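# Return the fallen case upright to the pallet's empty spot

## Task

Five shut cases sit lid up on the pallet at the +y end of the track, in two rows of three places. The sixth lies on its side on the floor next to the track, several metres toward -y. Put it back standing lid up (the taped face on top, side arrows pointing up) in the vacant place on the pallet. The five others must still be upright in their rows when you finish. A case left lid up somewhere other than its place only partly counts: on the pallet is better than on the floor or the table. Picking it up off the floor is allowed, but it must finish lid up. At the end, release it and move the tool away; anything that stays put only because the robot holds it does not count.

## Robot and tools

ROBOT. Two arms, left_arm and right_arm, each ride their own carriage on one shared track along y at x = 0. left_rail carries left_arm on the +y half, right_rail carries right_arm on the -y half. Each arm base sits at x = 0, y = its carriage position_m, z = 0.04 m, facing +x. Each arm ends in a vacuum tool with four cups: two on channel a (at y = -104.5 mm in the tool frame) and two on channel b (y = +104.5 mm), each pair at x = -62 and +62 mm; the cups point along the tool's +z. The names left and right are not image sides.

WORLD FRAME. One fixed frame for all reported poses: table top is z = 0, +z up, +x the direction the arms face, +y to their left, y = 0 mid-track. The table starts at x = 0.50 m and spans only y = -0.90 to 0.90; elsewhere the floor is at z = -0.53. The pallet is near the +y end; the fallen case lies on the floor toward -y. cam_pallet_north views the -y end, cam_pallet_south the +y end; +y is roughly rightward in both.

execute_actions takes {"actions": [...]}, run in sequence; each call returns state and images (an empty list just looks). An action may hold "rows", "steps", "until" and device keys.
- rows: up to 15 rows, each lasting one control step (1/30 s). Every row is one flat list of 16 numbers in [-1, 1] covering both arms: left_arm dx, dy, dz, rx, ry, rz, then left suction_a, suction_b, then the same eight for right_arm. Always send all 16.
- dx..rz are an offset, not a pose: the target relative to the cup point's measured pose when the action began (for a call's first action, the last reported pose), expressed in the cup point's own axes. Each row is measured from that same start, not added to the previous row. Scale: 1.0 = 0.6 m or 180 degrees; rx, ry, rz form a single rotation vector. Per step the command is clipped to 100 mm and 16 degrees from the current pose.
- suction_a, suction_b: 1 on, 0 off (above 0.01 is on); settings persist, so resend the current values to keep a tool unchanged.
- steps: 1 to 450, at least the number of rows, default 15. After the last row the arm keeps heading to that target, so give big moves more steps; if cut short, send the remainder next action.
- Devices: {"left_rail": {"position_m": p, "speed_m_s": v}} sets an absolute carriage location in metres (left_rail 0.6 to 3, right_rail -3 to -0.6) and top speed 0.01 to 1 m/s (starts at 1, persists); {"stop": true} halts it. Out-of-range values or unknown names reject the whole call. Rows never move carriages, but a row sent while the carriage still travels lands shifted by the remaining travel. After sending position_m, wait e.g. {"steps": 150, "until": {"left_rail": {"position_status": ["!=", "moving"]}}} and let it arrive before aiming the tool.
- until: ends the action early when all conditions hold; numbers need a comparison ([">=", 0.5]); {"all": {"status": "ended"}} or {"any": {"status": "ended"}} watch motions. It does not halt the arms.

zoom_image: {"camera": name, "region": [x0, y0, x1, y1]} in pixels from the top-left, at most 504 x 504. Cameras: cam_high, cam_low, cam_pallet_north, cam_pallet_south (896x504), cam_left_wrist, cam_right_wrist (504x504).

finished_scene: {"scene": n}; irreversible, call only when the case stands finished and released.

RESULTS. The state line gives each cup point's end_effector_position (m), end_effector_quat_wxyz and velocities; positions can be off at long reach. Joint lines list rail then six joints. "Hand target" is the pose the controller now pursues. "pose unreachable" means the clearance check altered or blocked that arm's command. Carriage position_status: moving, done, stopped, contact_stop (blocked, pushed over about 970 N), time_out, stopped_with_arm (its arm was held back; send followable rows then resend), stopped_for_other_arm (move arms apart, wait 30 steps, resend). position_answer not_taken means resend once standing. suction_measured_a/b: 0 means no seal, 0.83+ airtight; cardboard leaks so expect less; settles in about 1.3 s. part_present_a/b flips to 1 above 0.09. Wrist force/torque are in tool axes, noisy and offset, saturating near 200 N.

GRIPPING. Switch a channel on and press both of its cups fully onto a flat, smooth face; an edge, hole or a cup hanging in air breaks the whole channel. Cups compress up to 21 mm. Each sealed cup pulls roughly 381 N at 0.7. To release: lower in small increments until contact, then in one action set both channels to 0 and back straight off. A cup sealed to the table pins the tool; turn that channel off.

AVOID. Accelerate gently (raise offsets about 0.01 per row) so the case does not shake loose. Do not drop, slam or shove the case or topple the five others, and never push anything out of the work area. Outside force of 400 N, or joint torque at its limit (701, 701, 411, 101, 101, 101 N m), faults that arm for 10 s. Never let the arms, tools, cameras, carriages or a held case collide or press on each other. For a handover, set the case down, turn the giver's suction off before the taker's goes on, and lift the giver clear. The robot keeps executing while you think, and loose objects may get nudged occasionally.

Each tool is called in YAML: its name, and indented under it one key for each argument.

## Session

execute_actions:
  actions: []

Scene clock: 0.00 s.
left_arm: end_effector_position=(+0.8498, +2.7650, +0.4405) suction_measured_a=0.00 part_present_a=0 suction_measured_b=0.00 part_present_b=0 end_effector_quat_wxyz=(-0.000, +0.001, +1.000, -0.000) end_effector_velocity=(-0.000, +0.000, +0.000) end_effector_angular_velocity=(-0.000, -0.000, +0.000) | right_arm: end_effector_position=(+0.8490, -1.0264, +0.4385) suction_measured_a=0.01 part_present_a=0 suction_measured_b=0.01 part_present_b=0 end_effector_quat_wxyz=(-0.002, +0.000, +1.000, -0.000) end_effector_velocity=(+0.000, -0.000, -0.000) end_effector_angular_velocity=(+0.000, +0.000, -0.000)
Joint positions: left_arm=[ 2.766 -0.24  -1.499  2.091 -2.163 -1.571  1.333] | right_arm=[-1.026 -0.24  -1.497  2.093 -2.163 -1.572  1.331]
Joint velocities: left_arm=[ 0.  0. -0.  0. -0. -0. -0.] | right_arm=[ 0. -0.  0. -0.  0. -0.  0.]
Wrist force (N, on the end effector, along its own x y z axes, offset not removed): no reading
Wrist torque (N m, same axes, about the end effector's origin, offset not removed): no reading
Hand target (left_arm): +0.850, +2.765, +0.440; -0.000, +0.001, +1.000, -0.000
Hand target (right_arm): +0.849, -1.026, +0.439; -0.002, +0.000, +1.000, -0.000
left_rail: position_m=2.766 position_m_goal=2.766 speed_m_s=1.00 position_status=done position_answer=taken refusals=0
right_rail: position_m=-1.026 position_m_goal=-1.026 speed_m_s=1.00 position_status=done position_answer=taken refusals=0
camera_calibration (this result's frames):
cam_left_wrist: T_world_to_cam=[[0.0362665, -0.999218, 0.0157361, 2.72417], [-0.849173, -0.0225112, 0.527635, 0.573427], [-0.526868, -0.0324982, -0.849326, 1.00272], [0, 0, 0, 1]] pos_world=[0.916441, 2.76753, 0.506205]
cam_right_wrist: T_world_to_cam=[[0.0588523, -0.998131, 0.0164778, -1.08479], [-0.832753, -0.0399851, 0.552199, 0.450088], [-0.550508, -0.0462201, -0.83355, 0.878035], [0, 0, 0, 1]] pos_world=[0.922019, -1.02418, 0.501223]

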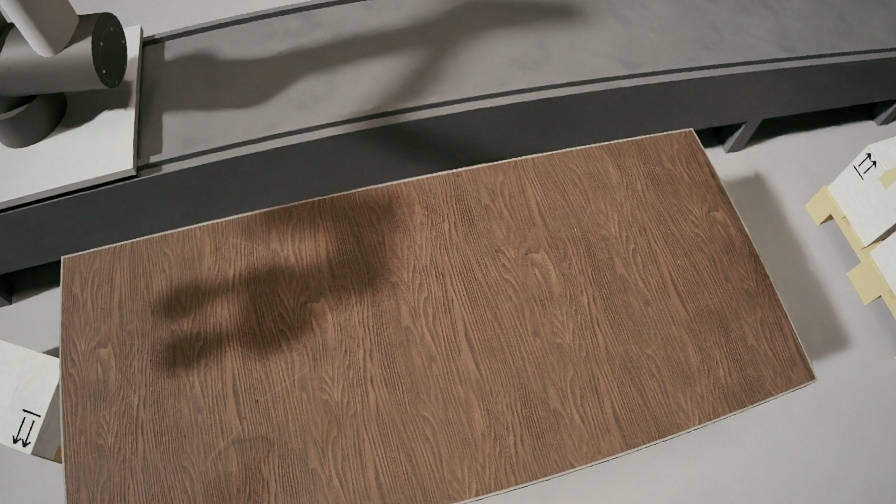

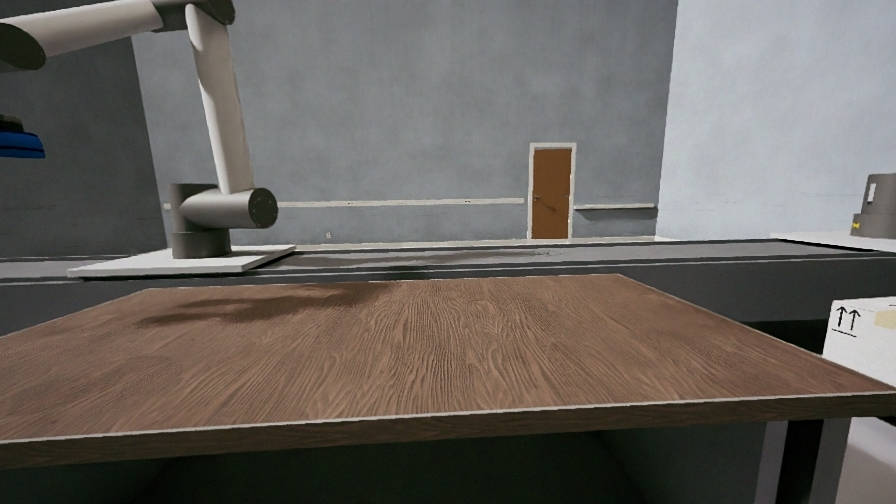

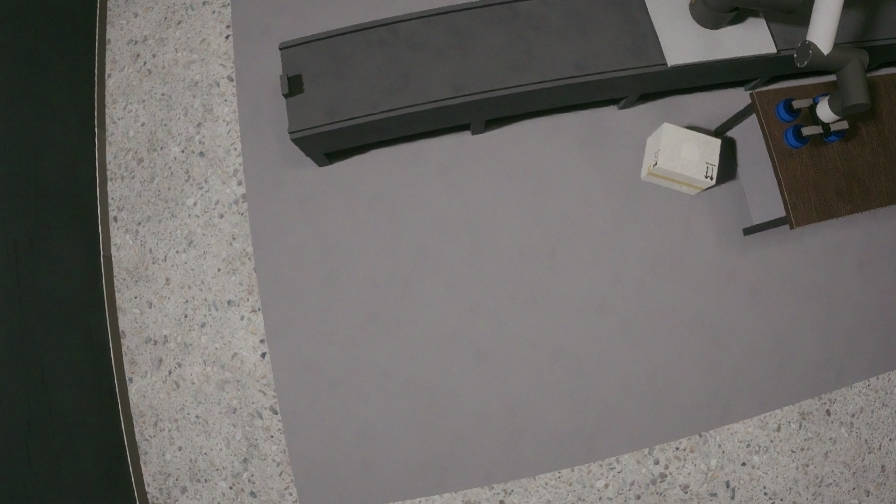

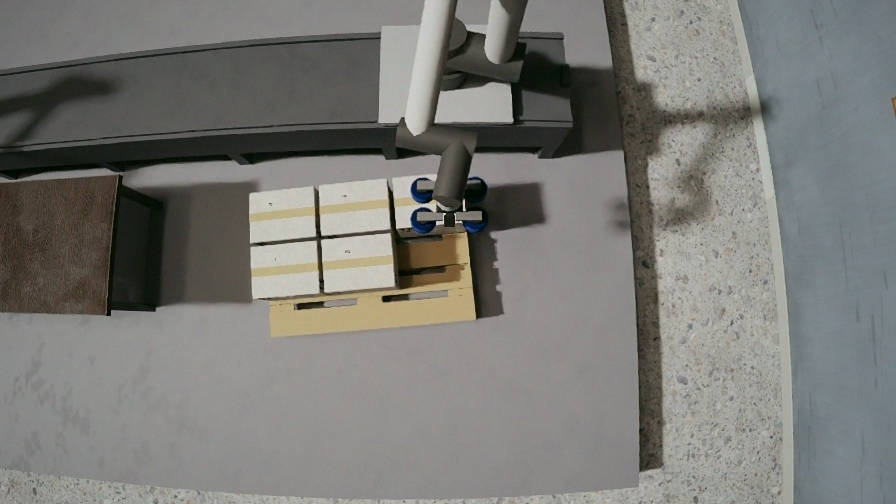

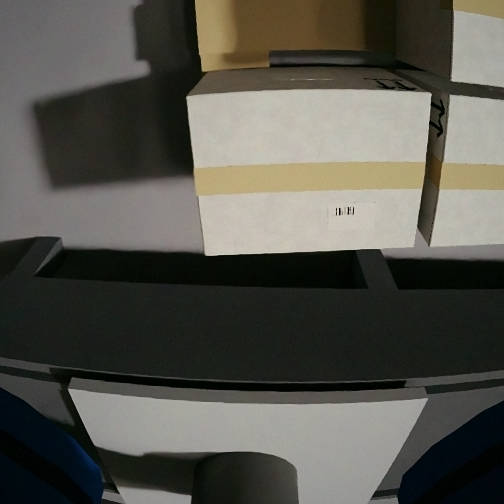

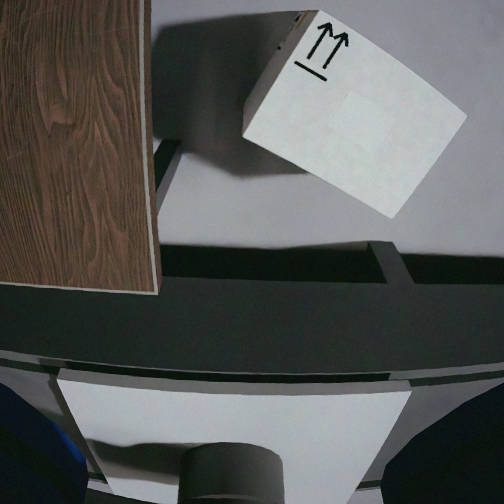

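zoom_image:
  camera: "cam_right_wrist"
  region: [230, 0, 480, 230]

zoom_image:
  camera: "cam_pallet_north"
  region: [620, 80, 800, 240]

zoom_image:
  camera: "cam_left_wrist"
  region: [170, 0, 504, 270]

zoom_image:
  camera: "cam_pallet_south"
  region: [240, 165, 500, 345]

Region (230, 0, 480, 230) of cam_right_wrist's 504x504 image, scaled by 2.016, with more detail than that image has; it fills the top 464 rows of this view, and the rest is white.

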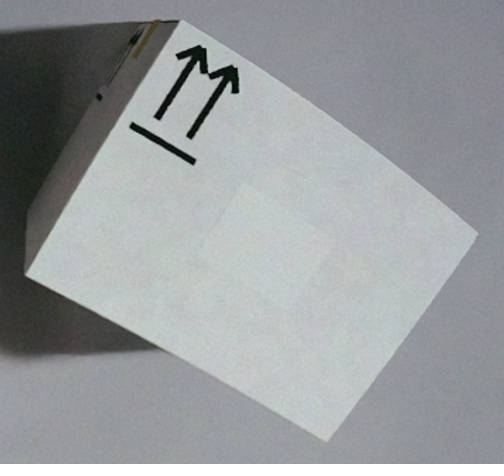

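Region (620, 80, 800, 240) of cam_pallet_north's 896x504 image, scaled by 2.800, with more detail than that image has.

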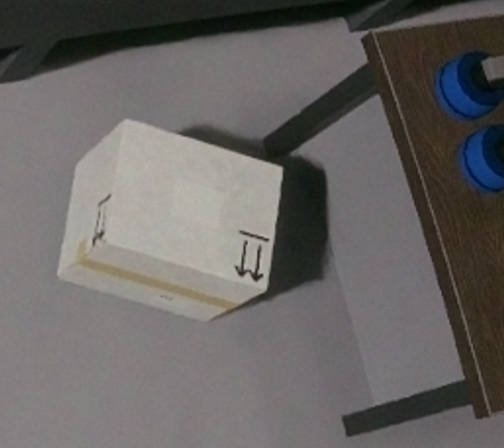

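Region (170, 0, 504, 270) of cam_left_wrist's 504x504 image, scaled by 1.509, with more detail than that image has; it fills the top 407 rows of this view, and the rest is white.

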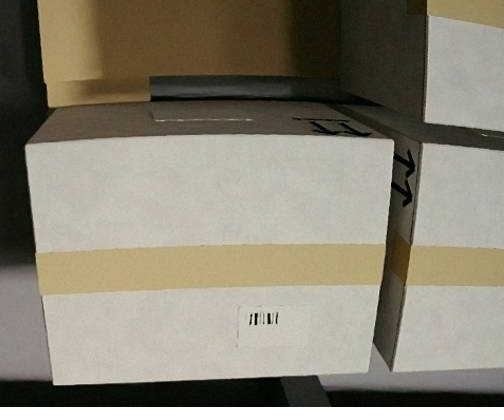

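Region (240, 165, 500, 345) of cam_pallet_south's 896x504 image, scaled by 1.938, with more detail than that image has; it fills the top 349 rows of this view, and the rest is white.

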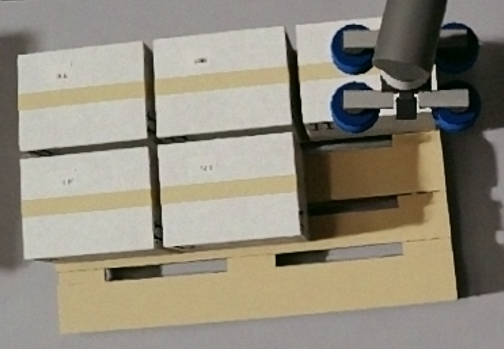

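zoom_image:
  camera: "cam_left_wrist"
  region: [170, 70, 370, 270]

zoom_image:
  camera: "cam_left_wrist"
  region: [304, 0, 504, 270]

Region (170, 70, 370, 270) of cam_left_wrist's 504x504 image, scaled by 2.520, with more detail than that image has.

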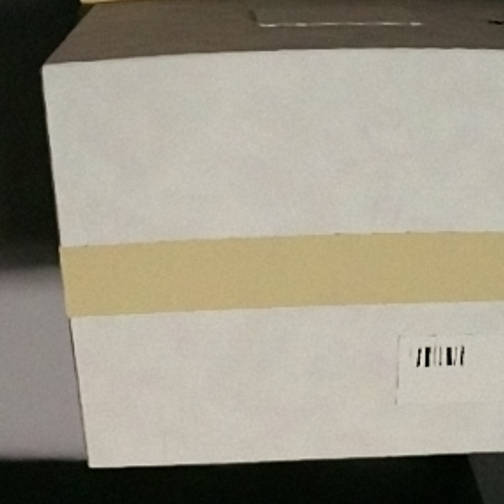

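Region (304, 0, 504, 270) of cam_left_wrist's 504x504 image, scaled by 1.867, with more detail than that image has; it fills the left 373 columns of this view, and the rest is white.

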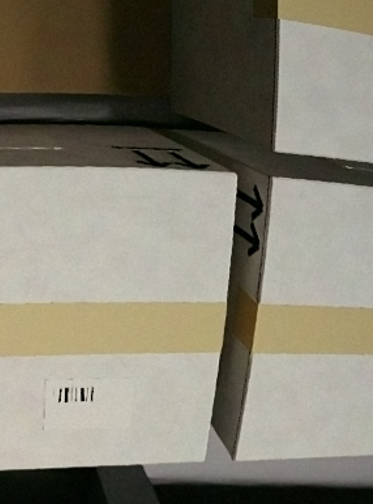

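execute_actions:
  actions: []

Scene clock: 5.53 s.
left_arm: end_effector_position=(+0.8498, +2.7650, +0.4405) suction_measured_a=0.00 part_present_a=0 suction_measured_b=0.00 part_present_b=0 end_effector_quat_wxyz=(-0.000, +0.001, +1.000, -0.000) end_effector_velocity=(+0.000, -0.000, -0.000) end_effector_angular_velocity=(+0.000, +0.000, -0.000) | right_arm: end_effector_position=(+0.8490, -1.0264, +0.4385) suction_measured_a=0.01 part_present_a=0 suction_measured_b=0.01 part_present_b=0 end_effector_quat_wxyz=(-0.002, +0.000, +1.000, -0.000) end_effector_velocity=(-0.000, +0.000, +0.000) end_effector_angular_velocity=(-0.000, -0.000, +0.000)
Joint positions: left_arm=[ 2.766 -0.24  -1.499  2.091 -2.163 -1.571  1.333] | right_arm=[-1.026 -0.24  -1.497  2.093 -2.163 -1.572  1.331]
Joint velocities: left_arm=[ 0. -0.  0. -0.  0.  0.  0.] | right_arm=[ 0.  0. -0.  0. -0. -0.  0.]
Wrist force (N, on the end effector, along its own x y z axes, offset not removed): left_arm=[0.3 -3.2 -7.6] | right_arm=[-1.9 -5.2 1.4]
Wrist torque (N m, same axes, about the end effector's origin, offset not removed): left_arm=[-0.33 -0.13 -0.08] | right_arm=[-0.46 0.28 -0.35]
Hand target (left_arm): +0.850, +2.765, +0.440; -0.000, +0.001, +1.000, -0.000
Hand target (right_arm): +0.849, -1.026, +0.439; -0.002, +0.000, +1.000, -0.000
left_rail: position_m=2.766 position_m_goal=2.766 speed_m_s=1.00 position_status=done position_answer=taken refusals=0
right_rail: position_m=-1.026 position_m_goal=-1.026 speed_m_s=1.00 position_status=done position_answer=taken refusals=0
camera_calibration (this result's frames):
cam_left_wrist: T_world_to_cam=[[0.0362664, -0.999218, 0.015736, 2.72417], [-0.849173, -0.0225112, 0.527635, 0.573427], [-0.526868, -0.032498, -0.849326, 1.00272], [0, 0, 0, 1]] pos_world=[0.916441, 2.76753, 0.506205]
cam_right_wrist: T_world_to_cam=[[0.0588524, -0.998131, 0.0164777, -1.08479], [-0.832753, -0.0399853, 0.552199, 0.450087], [-0.550508, -0.0462201, -0.83355, 0.878035], [0, 0, 0, 1]] pos_world=[0.922019, -1.02418, 0.501223]

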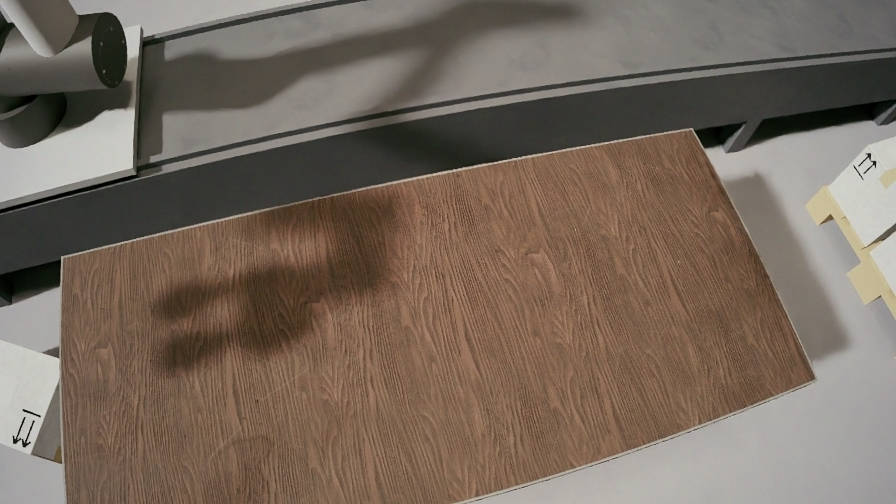

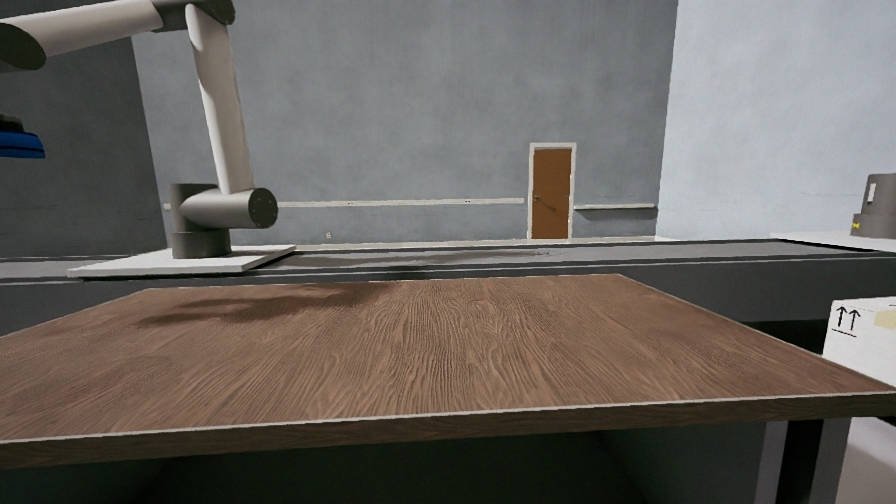

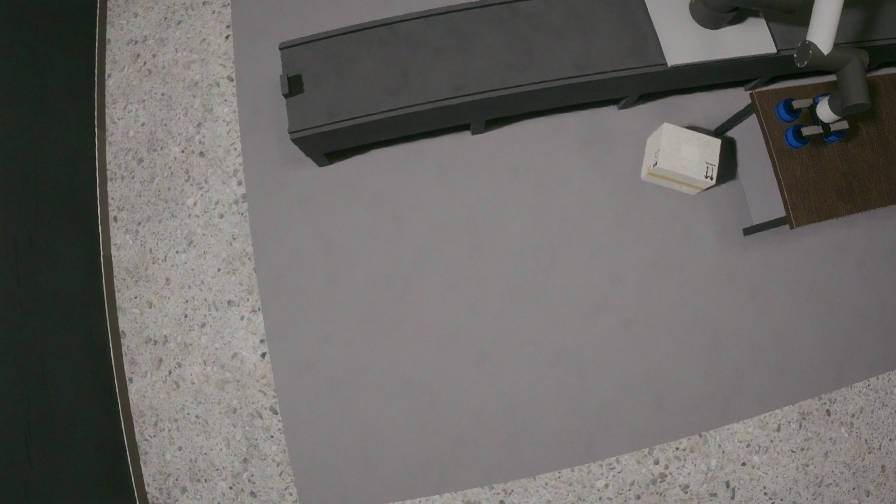

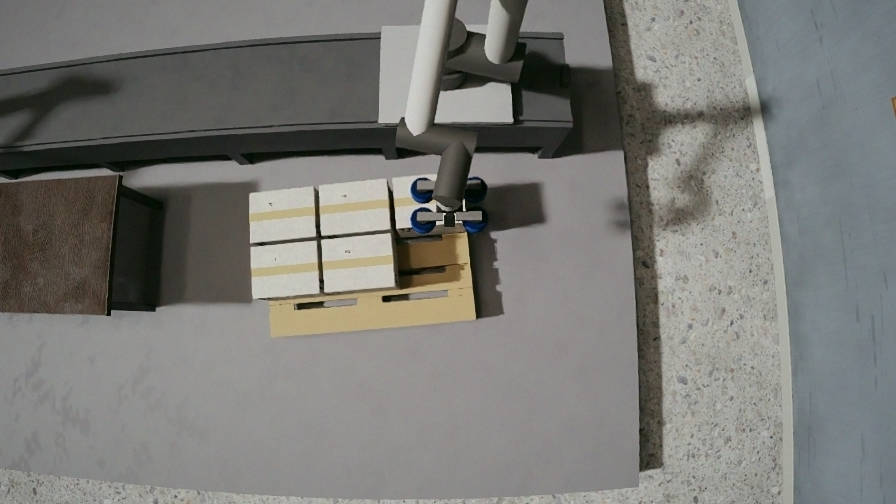

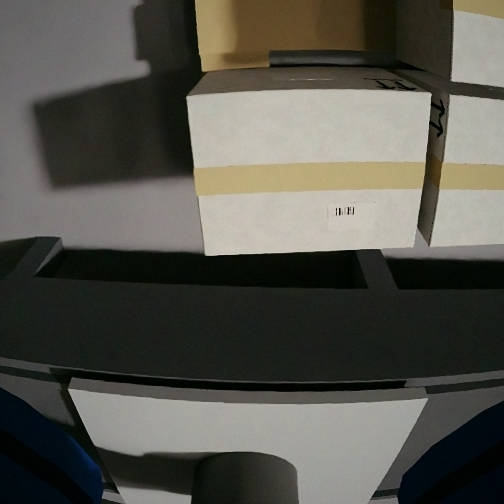

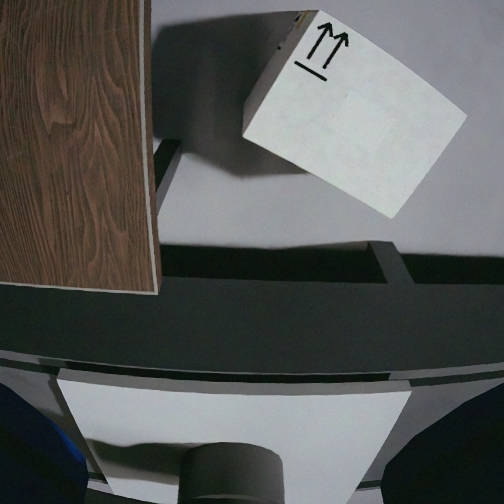

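execute_actions:
  actions:
    - {"right_rail":{"position_m":-1.75},"left_rail":{"position_m":1.4},"rows":[ [0,-0.002,-0.0002,0,0,-0.001,0,0, 0.0004,0.0016,0.002,0,0,0.0003,0,0], [0,-0.008,-0.0009,0,0,-0.003,0,0, 0.0017,0.007,0.0085,0,0,0.0012,0,0], [0,-0.018,-0.0019,0,0,-0.007,0,0, 0.0039,0.0156,0.019,0,0,0.0027,0,0], [0,-0.033,-0.0034,0,0,-0.012,0,0, 0.0069,0.0279,0.034,0,0,0.0048,0,0], [0,-0.051,-0.0053,0,0,-0.019,0,0, 0.0108,0.0435,0.053,0,0,0.0075,0,0], [0,-0.073,-0.0076,0,0,-0.027,0,0, 0.0155,0.0624,0.076,0,0,0.0107,0,0], [0,-0.1,-0.0104,0,0,-0.037,0,0, 0.0211,0.0854,0.104,0,0,0.0147,0,0], [0,-0.131,-0.0136,0,0,-0.049,0,0, 0.0276,0.1116,0.136,0,0,0.0192,0,0], [0,-0.166,-0.0172,0,0,-0.062,0,0, 0.035,0.1412,0.172,0,0,0.0243,0,0], [0,-0.21,-0.022,0,0,-0.078,0,0, 0.043,0.174,0.212,0,0,0.03,0,0], [0,-0.26,-0.027,0,0,-0.097,0,0, 0.052,0.21,0.256,0,0,0.04,0,0], [0,-0.9667,-0.1,0,0,-0.359,0,0, 0.2033,0.8207,1.0,0,0,0.141,0,0] ],"steps":48}

Scene clock: 14.17 s.
left_arm: end_effector_position=(+0.8475, +0.9120, +0.5001) suction_measured_a=0.00 part_present_a=0 suction_measured_b=0.00 part_present_b=0 end_effector_quat_wxyz=(-0.001, -0.530, +0.848, -0.001) end_effector_velocity=(+0.010, -0.642, +0.004) end_effector_angular_velocity=(+0.019, +0.005, +0.057) | right_arm: end_effector_position=(+0.7245, -1.3337, -0.0676) suction_measured_a=0.01 part_present_a=0 suction_measured_b=0.01 part_present_b=0 end_effector_quat_wxyz=(-0.004, +0.218, +0.976, -0.001) end_effector_velocity=(-0.032, +0.291, -0.358) end_effector_angular_velocity=(-0.003, -0.013, -0.001)
Joint positions: left_arm=[ 1.487 -0.793 -1.344  1.811 -2.039 -1.573 -0.341] | right_arm=[-1.75   0.278 -0.884  2.307 -2.986 -1.569  2.289]
Joint velocities: left_arm=[-0.594 -0.029  0.039 -0.061  0.038  0.009 -0.087] | right_arm=[ 0.     0.357  0.584 -0.207 -0.389 -0.004  0.358]
Wrist force (N, on the end effector, along its own x y z axes, offset not removed): left_arm=[12.4 -8.6 -7.7] | right_arm=[-0.9 -4.5 2.5]
Wrist torque (N m, same axes, about the end effector's origin, offset not removed): left_arm=[-1.06 -1.60 -0.16] | right_arm=[-0.42 0.17 -0.33]
Hand target (left_arm): +0.849, +0.881, +0.501; -0.000, -0.533, +0.846, +0.000
Hand target (right_arm): +0.717, -1.288, -0.127; -0.003, +0.219, +0.976, -0.002
Off the commanded pose (left_arm): 0.006 m, 0 deg.
Off the commanded pose (right_arm): 0.120 m, 0 deg; position clipped at the last step of the last action.
left_rail: position_m=1.487 position_m_goal=1.400 speed_m_s=1.00 position_status=moving position_answer=taken refusals=0
right_rail: position_m=-1.750 position_m_goal=-1.750 speed_m_s=1.00 position_status=done position_answer=taken refusals=0
camera_calibration (this result's frames):
cam_left_wrist: T_world_to_cam=[[0.915408, -0.402207, 0.0160248, -0.417939], [-0.349143, -0.773565, 0.528864, 0.7589], [-0.200316, -0.489721, -0.848556, 1.13174], [0, 0, 0, 1]] pos_world=[0.874255, 0.973196, 0.565684]
cam_right_wrist: T_world_to_cam=[[-0.371929, -0.928046, 0.0199713, -0.969978], [-0.767742, 0.319635, 0.555343, 1.04633], [-0.521768, 0.191215, -0.831381, 0.669378], [0, 0, 0, 1]] pos_world=[0.79181, -1.36262, -0.00519362]

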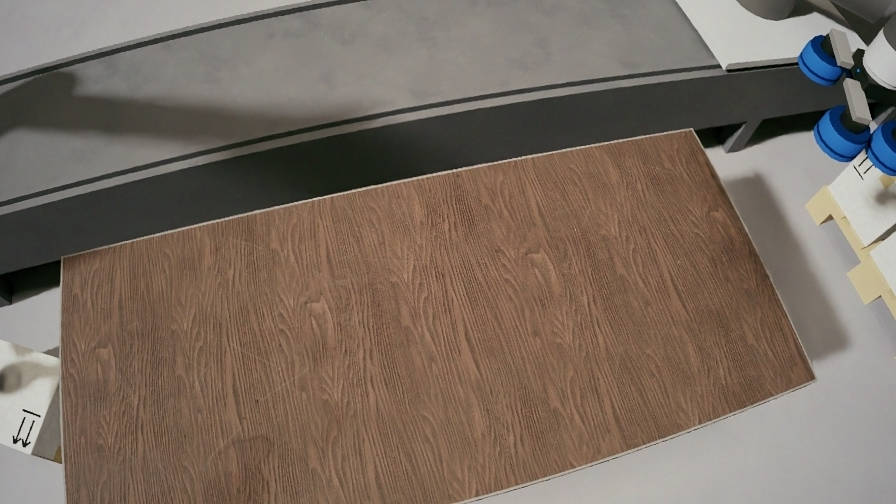

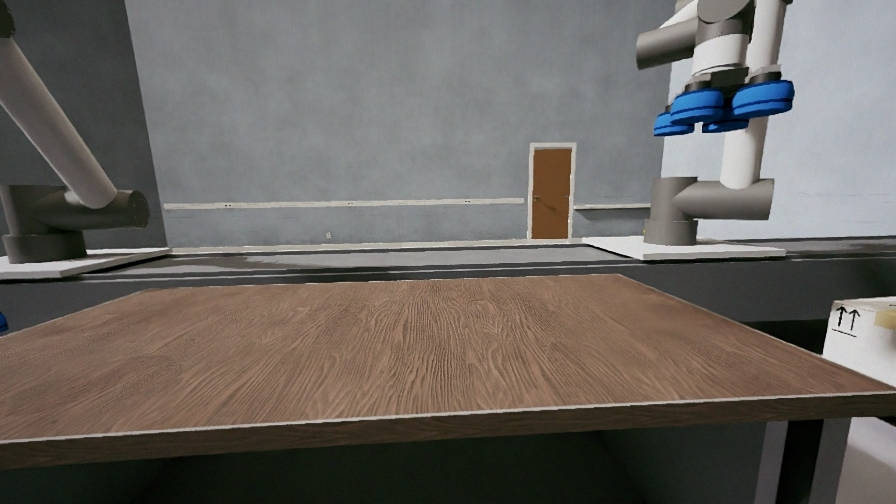

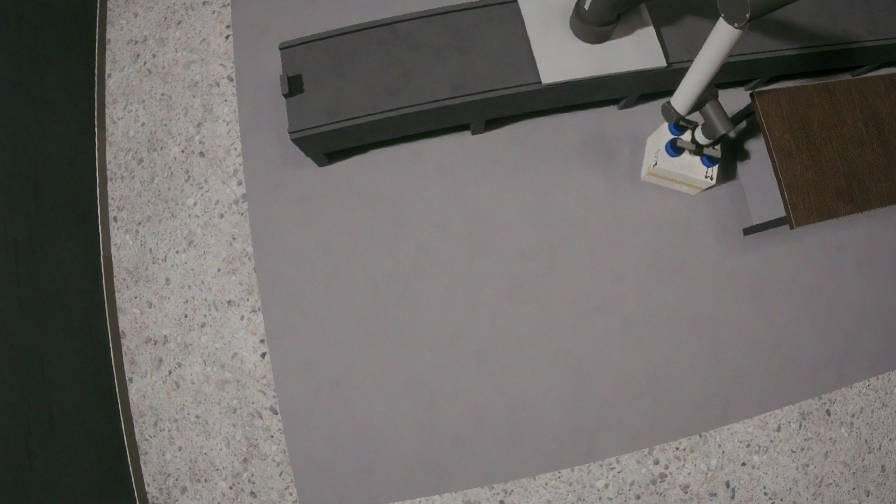

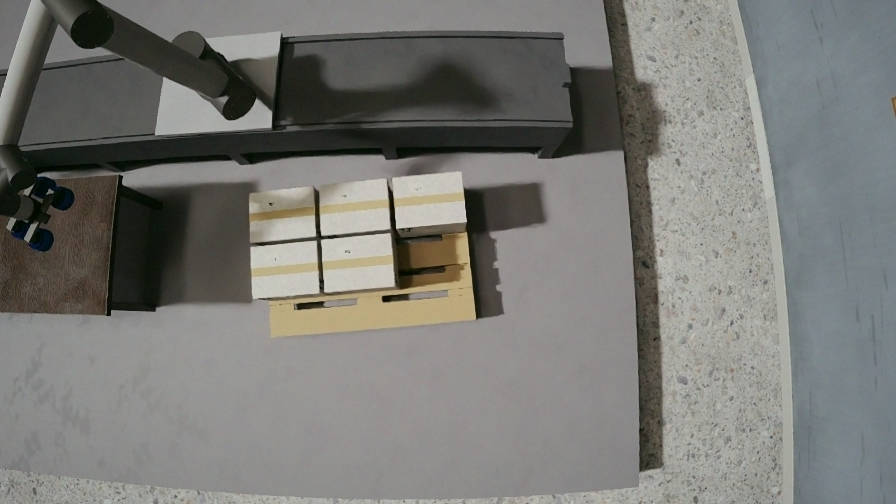

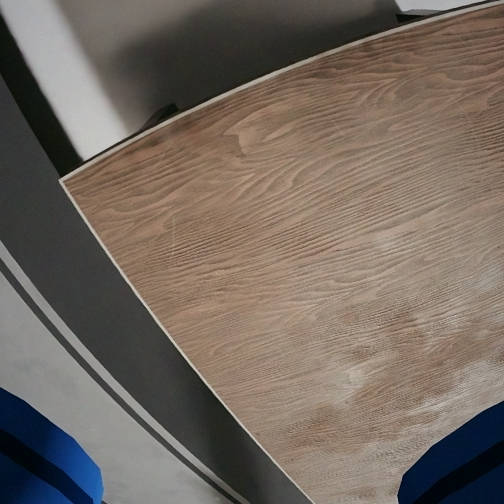

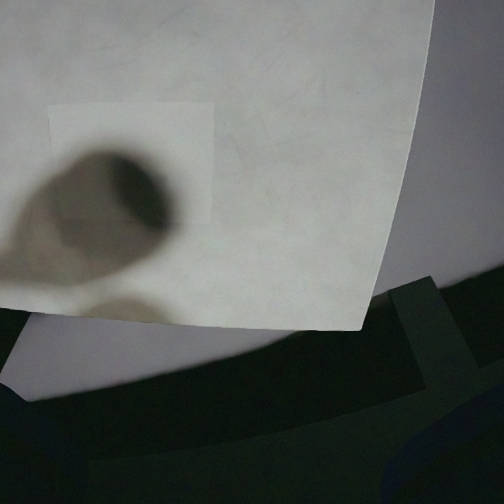

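zoom_image:
  camera: "cam_pallet_south"
  region: [240, 160, 490, 345]

execute_actions:
  actions: []

Region (240, 160, 490, 345) of cam_pallet_south's 896x504 image, scaled by 2.016, with more detail than that image has; it fills the top 373 rows of this view, and the rest is white.

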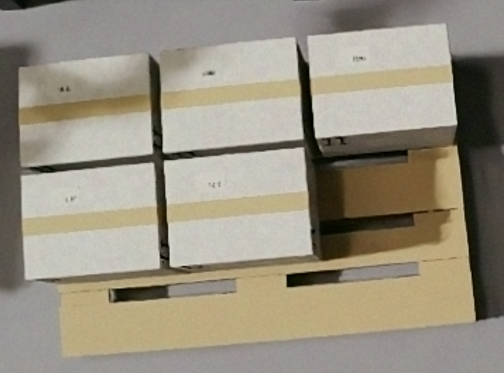

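Scene clock: 14.33 s.
left_arm: end_effector_position=(+0.8484, +0.8370, +0.5004) suction_measured_a=0.00 part_present_a=0 suction_measured_b=0.00 part_present_b=0 end_effector_quat_wxyz=(-0.000, -0.533, +0.846, -0.000) end_effector_velocity=(+0.003, -0.274, +0.001) end_effector_angular_velocity=(+0.005, +0.001, +0.015) | right_arm: end_effector_position=(+0.7197, -1.3002, -0.1107) suction_measured_a=0.01 part_present_a=0 suction_measured_b=0.01 part_present_b=0 end_effector_quat_wxyz=(-0.004, +0.218, +0.976, -0.002) end_effector_velocity=(-0.021, +0.100, -0.134) end_effector_angular_velocity=(-0.003, +0.001, -0.000)
Joint positions: left_arm=[ 1.417 -0.796 -1.34   1.805 -2.036 -1.572 -0.349] | right_arm=[-1.75   0.319 -0.815  2.281 -3.029 -1.57   2.33 ]
Joint velocities: left_arm=[-0.261 -0.007  0.01  -0.016  0.01   0.002 -0.022] | right_arm=[ 0.     0.124  0.209 -0.079 -0.129 -0.002  0.124]
Wrist force (N, on the end effector, along its own x y z axes, offset not removed): left_arm=[1.1 -6.6 -1.3] | right_arm=[0.3 -1.3 5.0]
Wrist torque (N m, same axes, about the end effector's origin, offset not removed): left_arm=[-0.57 0.07 -0.05] | right_arm=[0.00 0.05 -0.31]
Hand target (left_arm): +0.849, +0.825, +0.501; -0.000, -0.533, +0.846, +0.000
Hand target (right_arm): +0.717, -1.288, -0.127; -0.003, +0.219, +0.976, -0.002
Off the commanded pose (left_arm): 0.002 m, 0 deg.
Off the commanded pose (right_arm): 0.066 m, 0 deg; position clipped at the last step of the last action.
left_rail: position_m=1.417 position_m_goal=1.400 speed_m_s=1.00 position_status=moving position_answer=taken refusals=0
right_rail: position_m=-1.750 position_m_goal=-1.750 speed_m_s=1.00 position_status=done position_answer=taken refusals=0
camera_calibration (this result's frames):
cam_left_wrist: T_world_to_cam=[[0.91756, -0.397321, 0.014856, -0.454265], [-0.344716, -0.776345, 0.527693, 0.700169], [-0.19813, -0.489311, -0.849305, 1.09369], [0, 0, 0, 1]] pos_world=[0.874868, 0.898239, 0.566153]
cam_right_wrist: T_world_to_cam=[[-0.372242, -0.927909, 0.0205133, -0.939431], [-0.767773, 0.32027, 0.554934, 1.05665], [-0.521498, 0.19082, -0.831642, 0.623915], [0, 0, 0, 1]] pos_world=[0.78694, -1.32917, -0.0482243]

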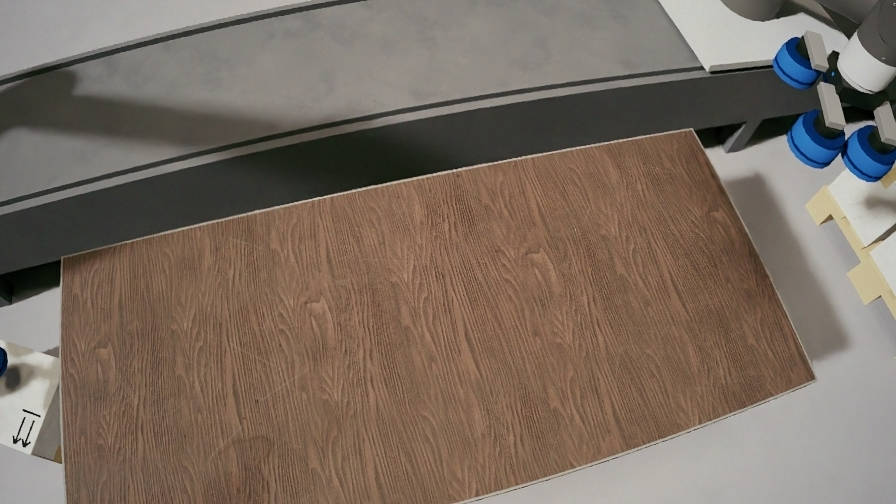

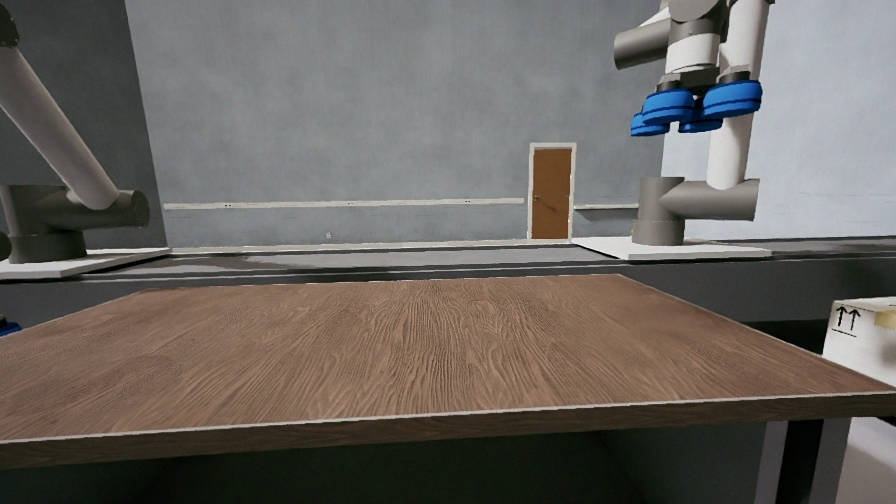

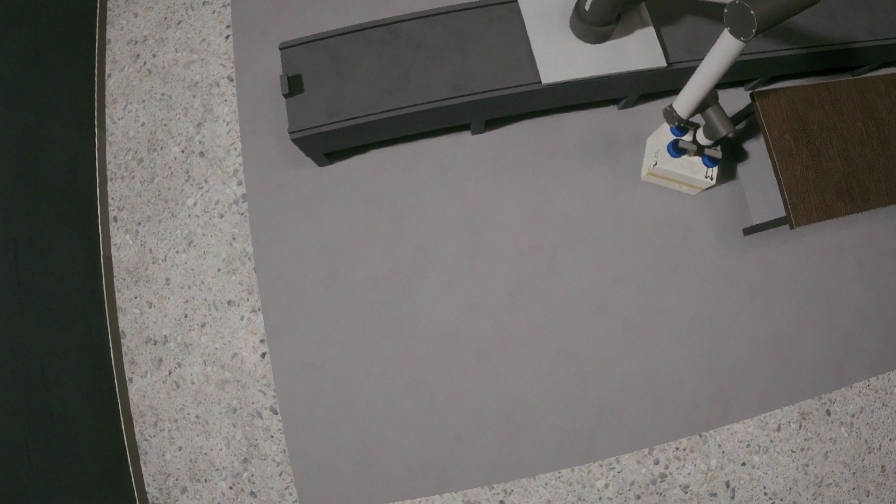

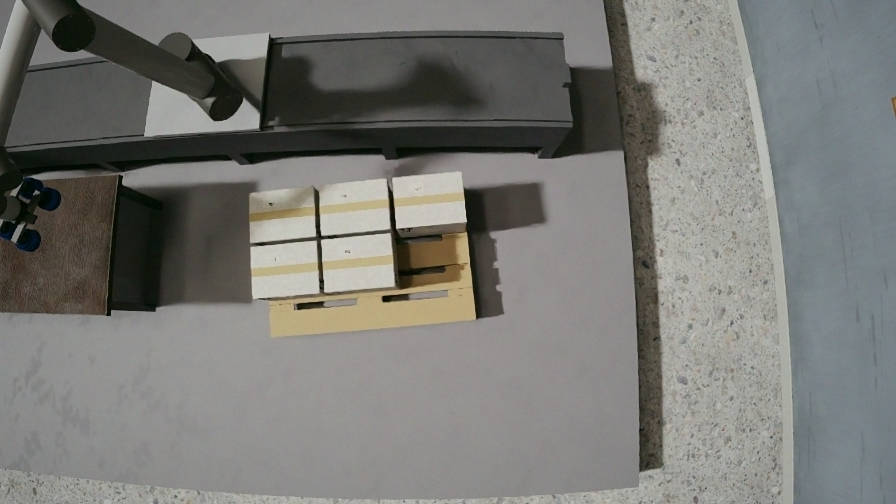

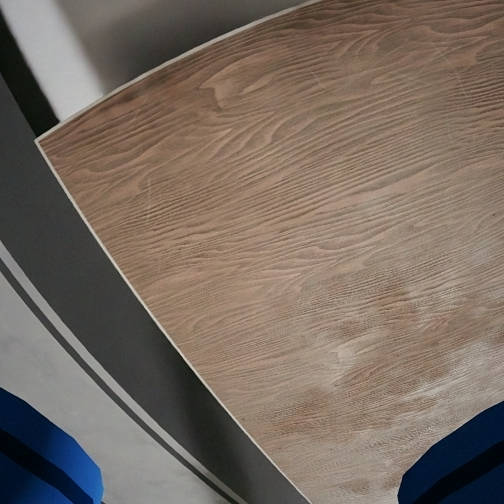

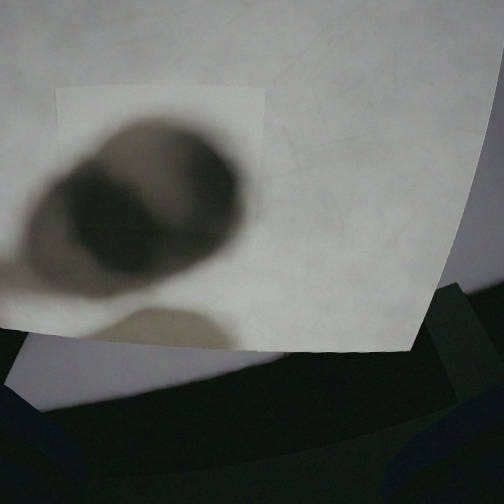

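execute_actions:
  actions: []

Scene clock: 14.70 s.
left_arm: end_effector_position=(+0.8487, +0.8190, +0.5006) suction_measured_a=0.00 part_present_a=0 suction_measured_b=0.00 part_present_b=0 end_effector_quat_wxyz=(-0.000, -0.533, +0.846, +0.000) end_effector_velocity=(+0.000, -0.001, -0.000) end_effector_angular_velocity=(+0.000, +0.000, +0.000) | right_arm: end_effector_position=(+0.7172, -1.2886, -0.1261) suction_measured_a=0.01 part_present_a=0 suction_measured_b=0.01 part_present_b=0 end_effector_quat_wxyz=(-0.003, +0.219, +0.976, -0.002) end_effector_velocity=(-0.001, +0.005, -0.007) end_effector_angular_velocity=(-0.000, -0.000, +0.000)
Joint positions: left_arm=[ 1.4   -0.797 -1.339  1.803 -2.035 -1.572 -0.351] | right_arm=[-1.75   0.333 -0.791  2.272 -3.044 -1.57   2.345]
Joint velocities: left_arm=[ 0.    -0.001  0.001 -0.001  0.     0.    -0.001] | right_arm=[ 0.     0.006  0.01  -0.004 -0.006 -0.     0.006]
Wrist force (N, on the end effector, along its own x y z axes, offset not removed): left_arm=[1.9 -4.0 -9.7] | right_arm=[-1.5 -5.1 1.8]
Wrist torque (N m, same axes, about the end effector's origin, offset not removed): left_arm=[-0.28 -0.37 0.17] | right_arm=[-0.39 0.25 -0.33]
Hand target (left_arm): +0.849, +0.819, +0.501; -0.000, -0.533, +0.846, +0.000
Hand target (right_arm): +0.717, -1.288, -0.127; -0.003, +0.219, +0.976, -0.002
Off the commanded pose (left_arm): 0.001 m, 0 deg.
Off the commanded pose (right_arm): 0.047 m, 0 deg; position clipped at the last step of the last action.
left_rail: position_m=1.400 position_m_goal=1.400 speed_m_s=1.00 position_status=done position_answer=taken refusals=0
right_rail: position_m=-1.750 position_m_goal=-1.750 speed_m_s=1.00 position_status=done position_answer=taken refusals=0
camera_calibration (this result's frames):
cam_left_wrist: T_world_to_cam=[[0.91829, -0.395643, 0.0145143, -0.463538], [-0.343218, -0.777265, 0.527315, 0.685872], [-0.197347, -0.489209, -0.849546, 1.08446], [0, 0, 0, 1]] pos_world=[0.875081, 0.880239, 0.56636]
cam_right_wrist: T_world_to_cam=[[-0.372533, -0.927792, 0.0205227, -0.928885], [-0.767883, 0.320593, 0.554595, 1.06005], [-0.521128, 0.190846, -0.831868, 0.607338], [0, 0, 0, 1]] pos_world=[0.784457, -1.31757, -0.0636113]

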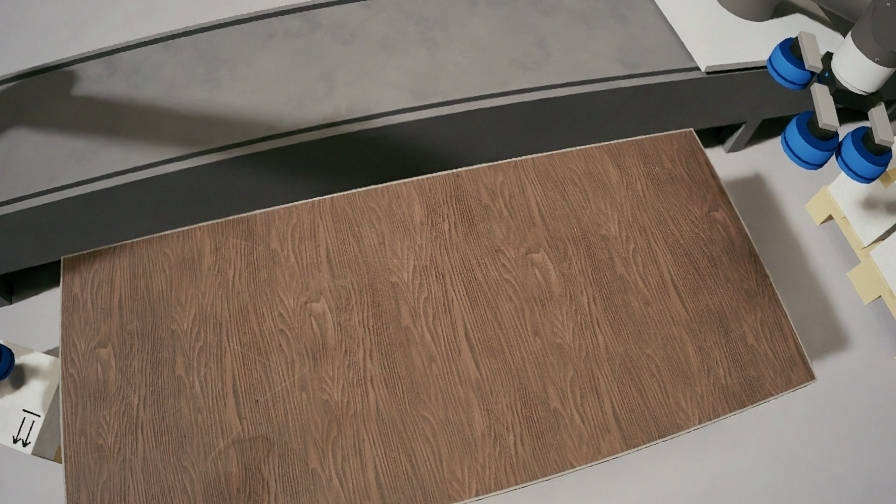

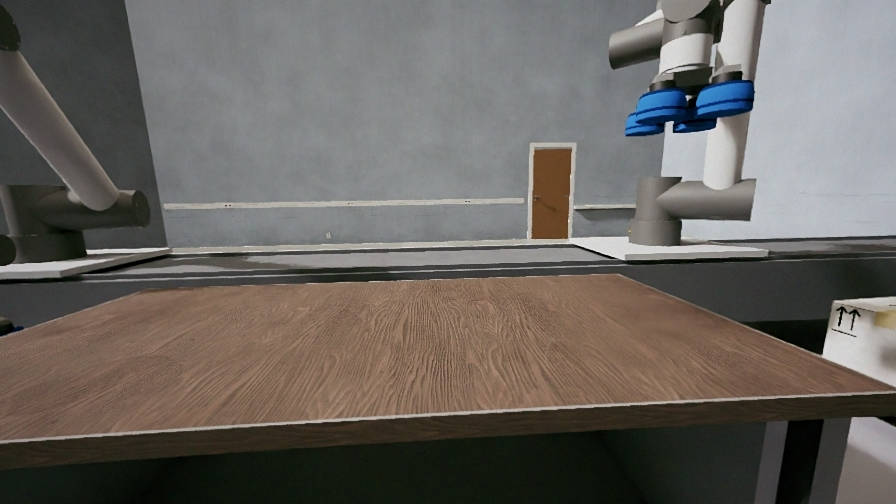

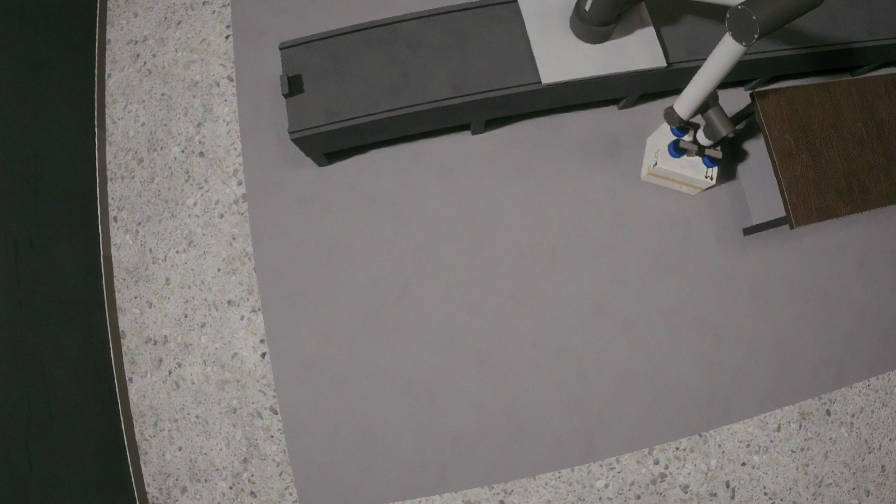

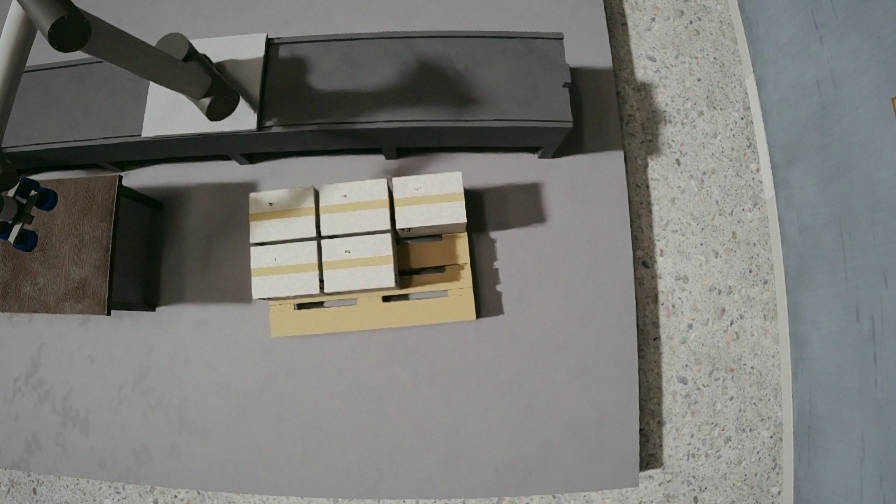

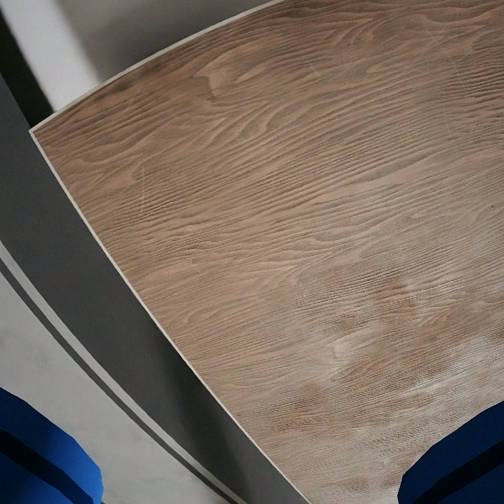

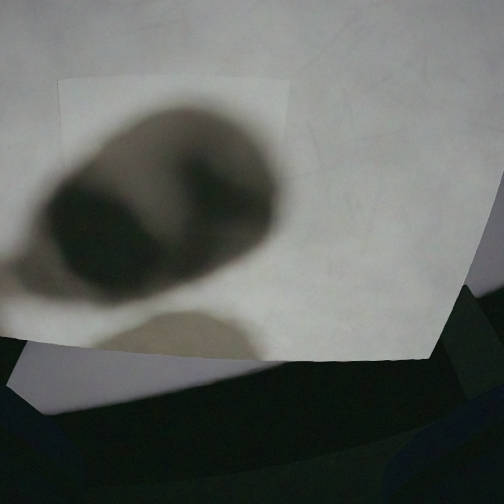

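zoom_image:
  camera: "cam_right_wrist"
  region: [380, 300, 480, 400]

zoom_image:
  camera: "cam_right_wrist"
  region: [0, 300, 300, 400]

Region (380, 300, 480, 400) of cam_right_wrist's 504x504 image, scaled by 5.040, with more detail than that image has.

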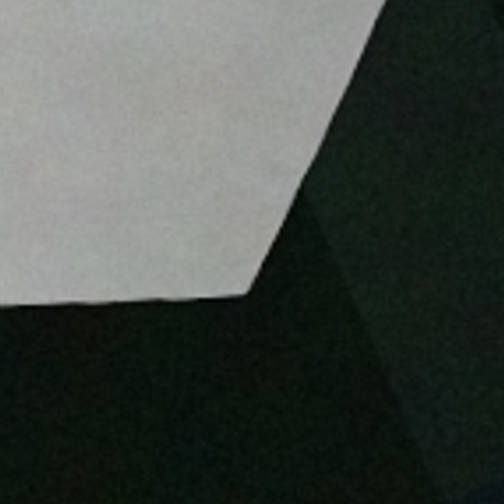

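Region (0, 300, 300, 400) of cam_right_wrist's 504x504 image, scaled by 1.680, with more detail than that image has.

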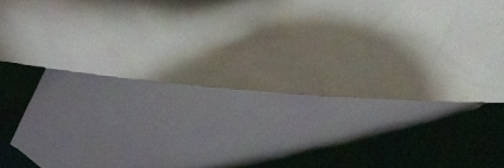

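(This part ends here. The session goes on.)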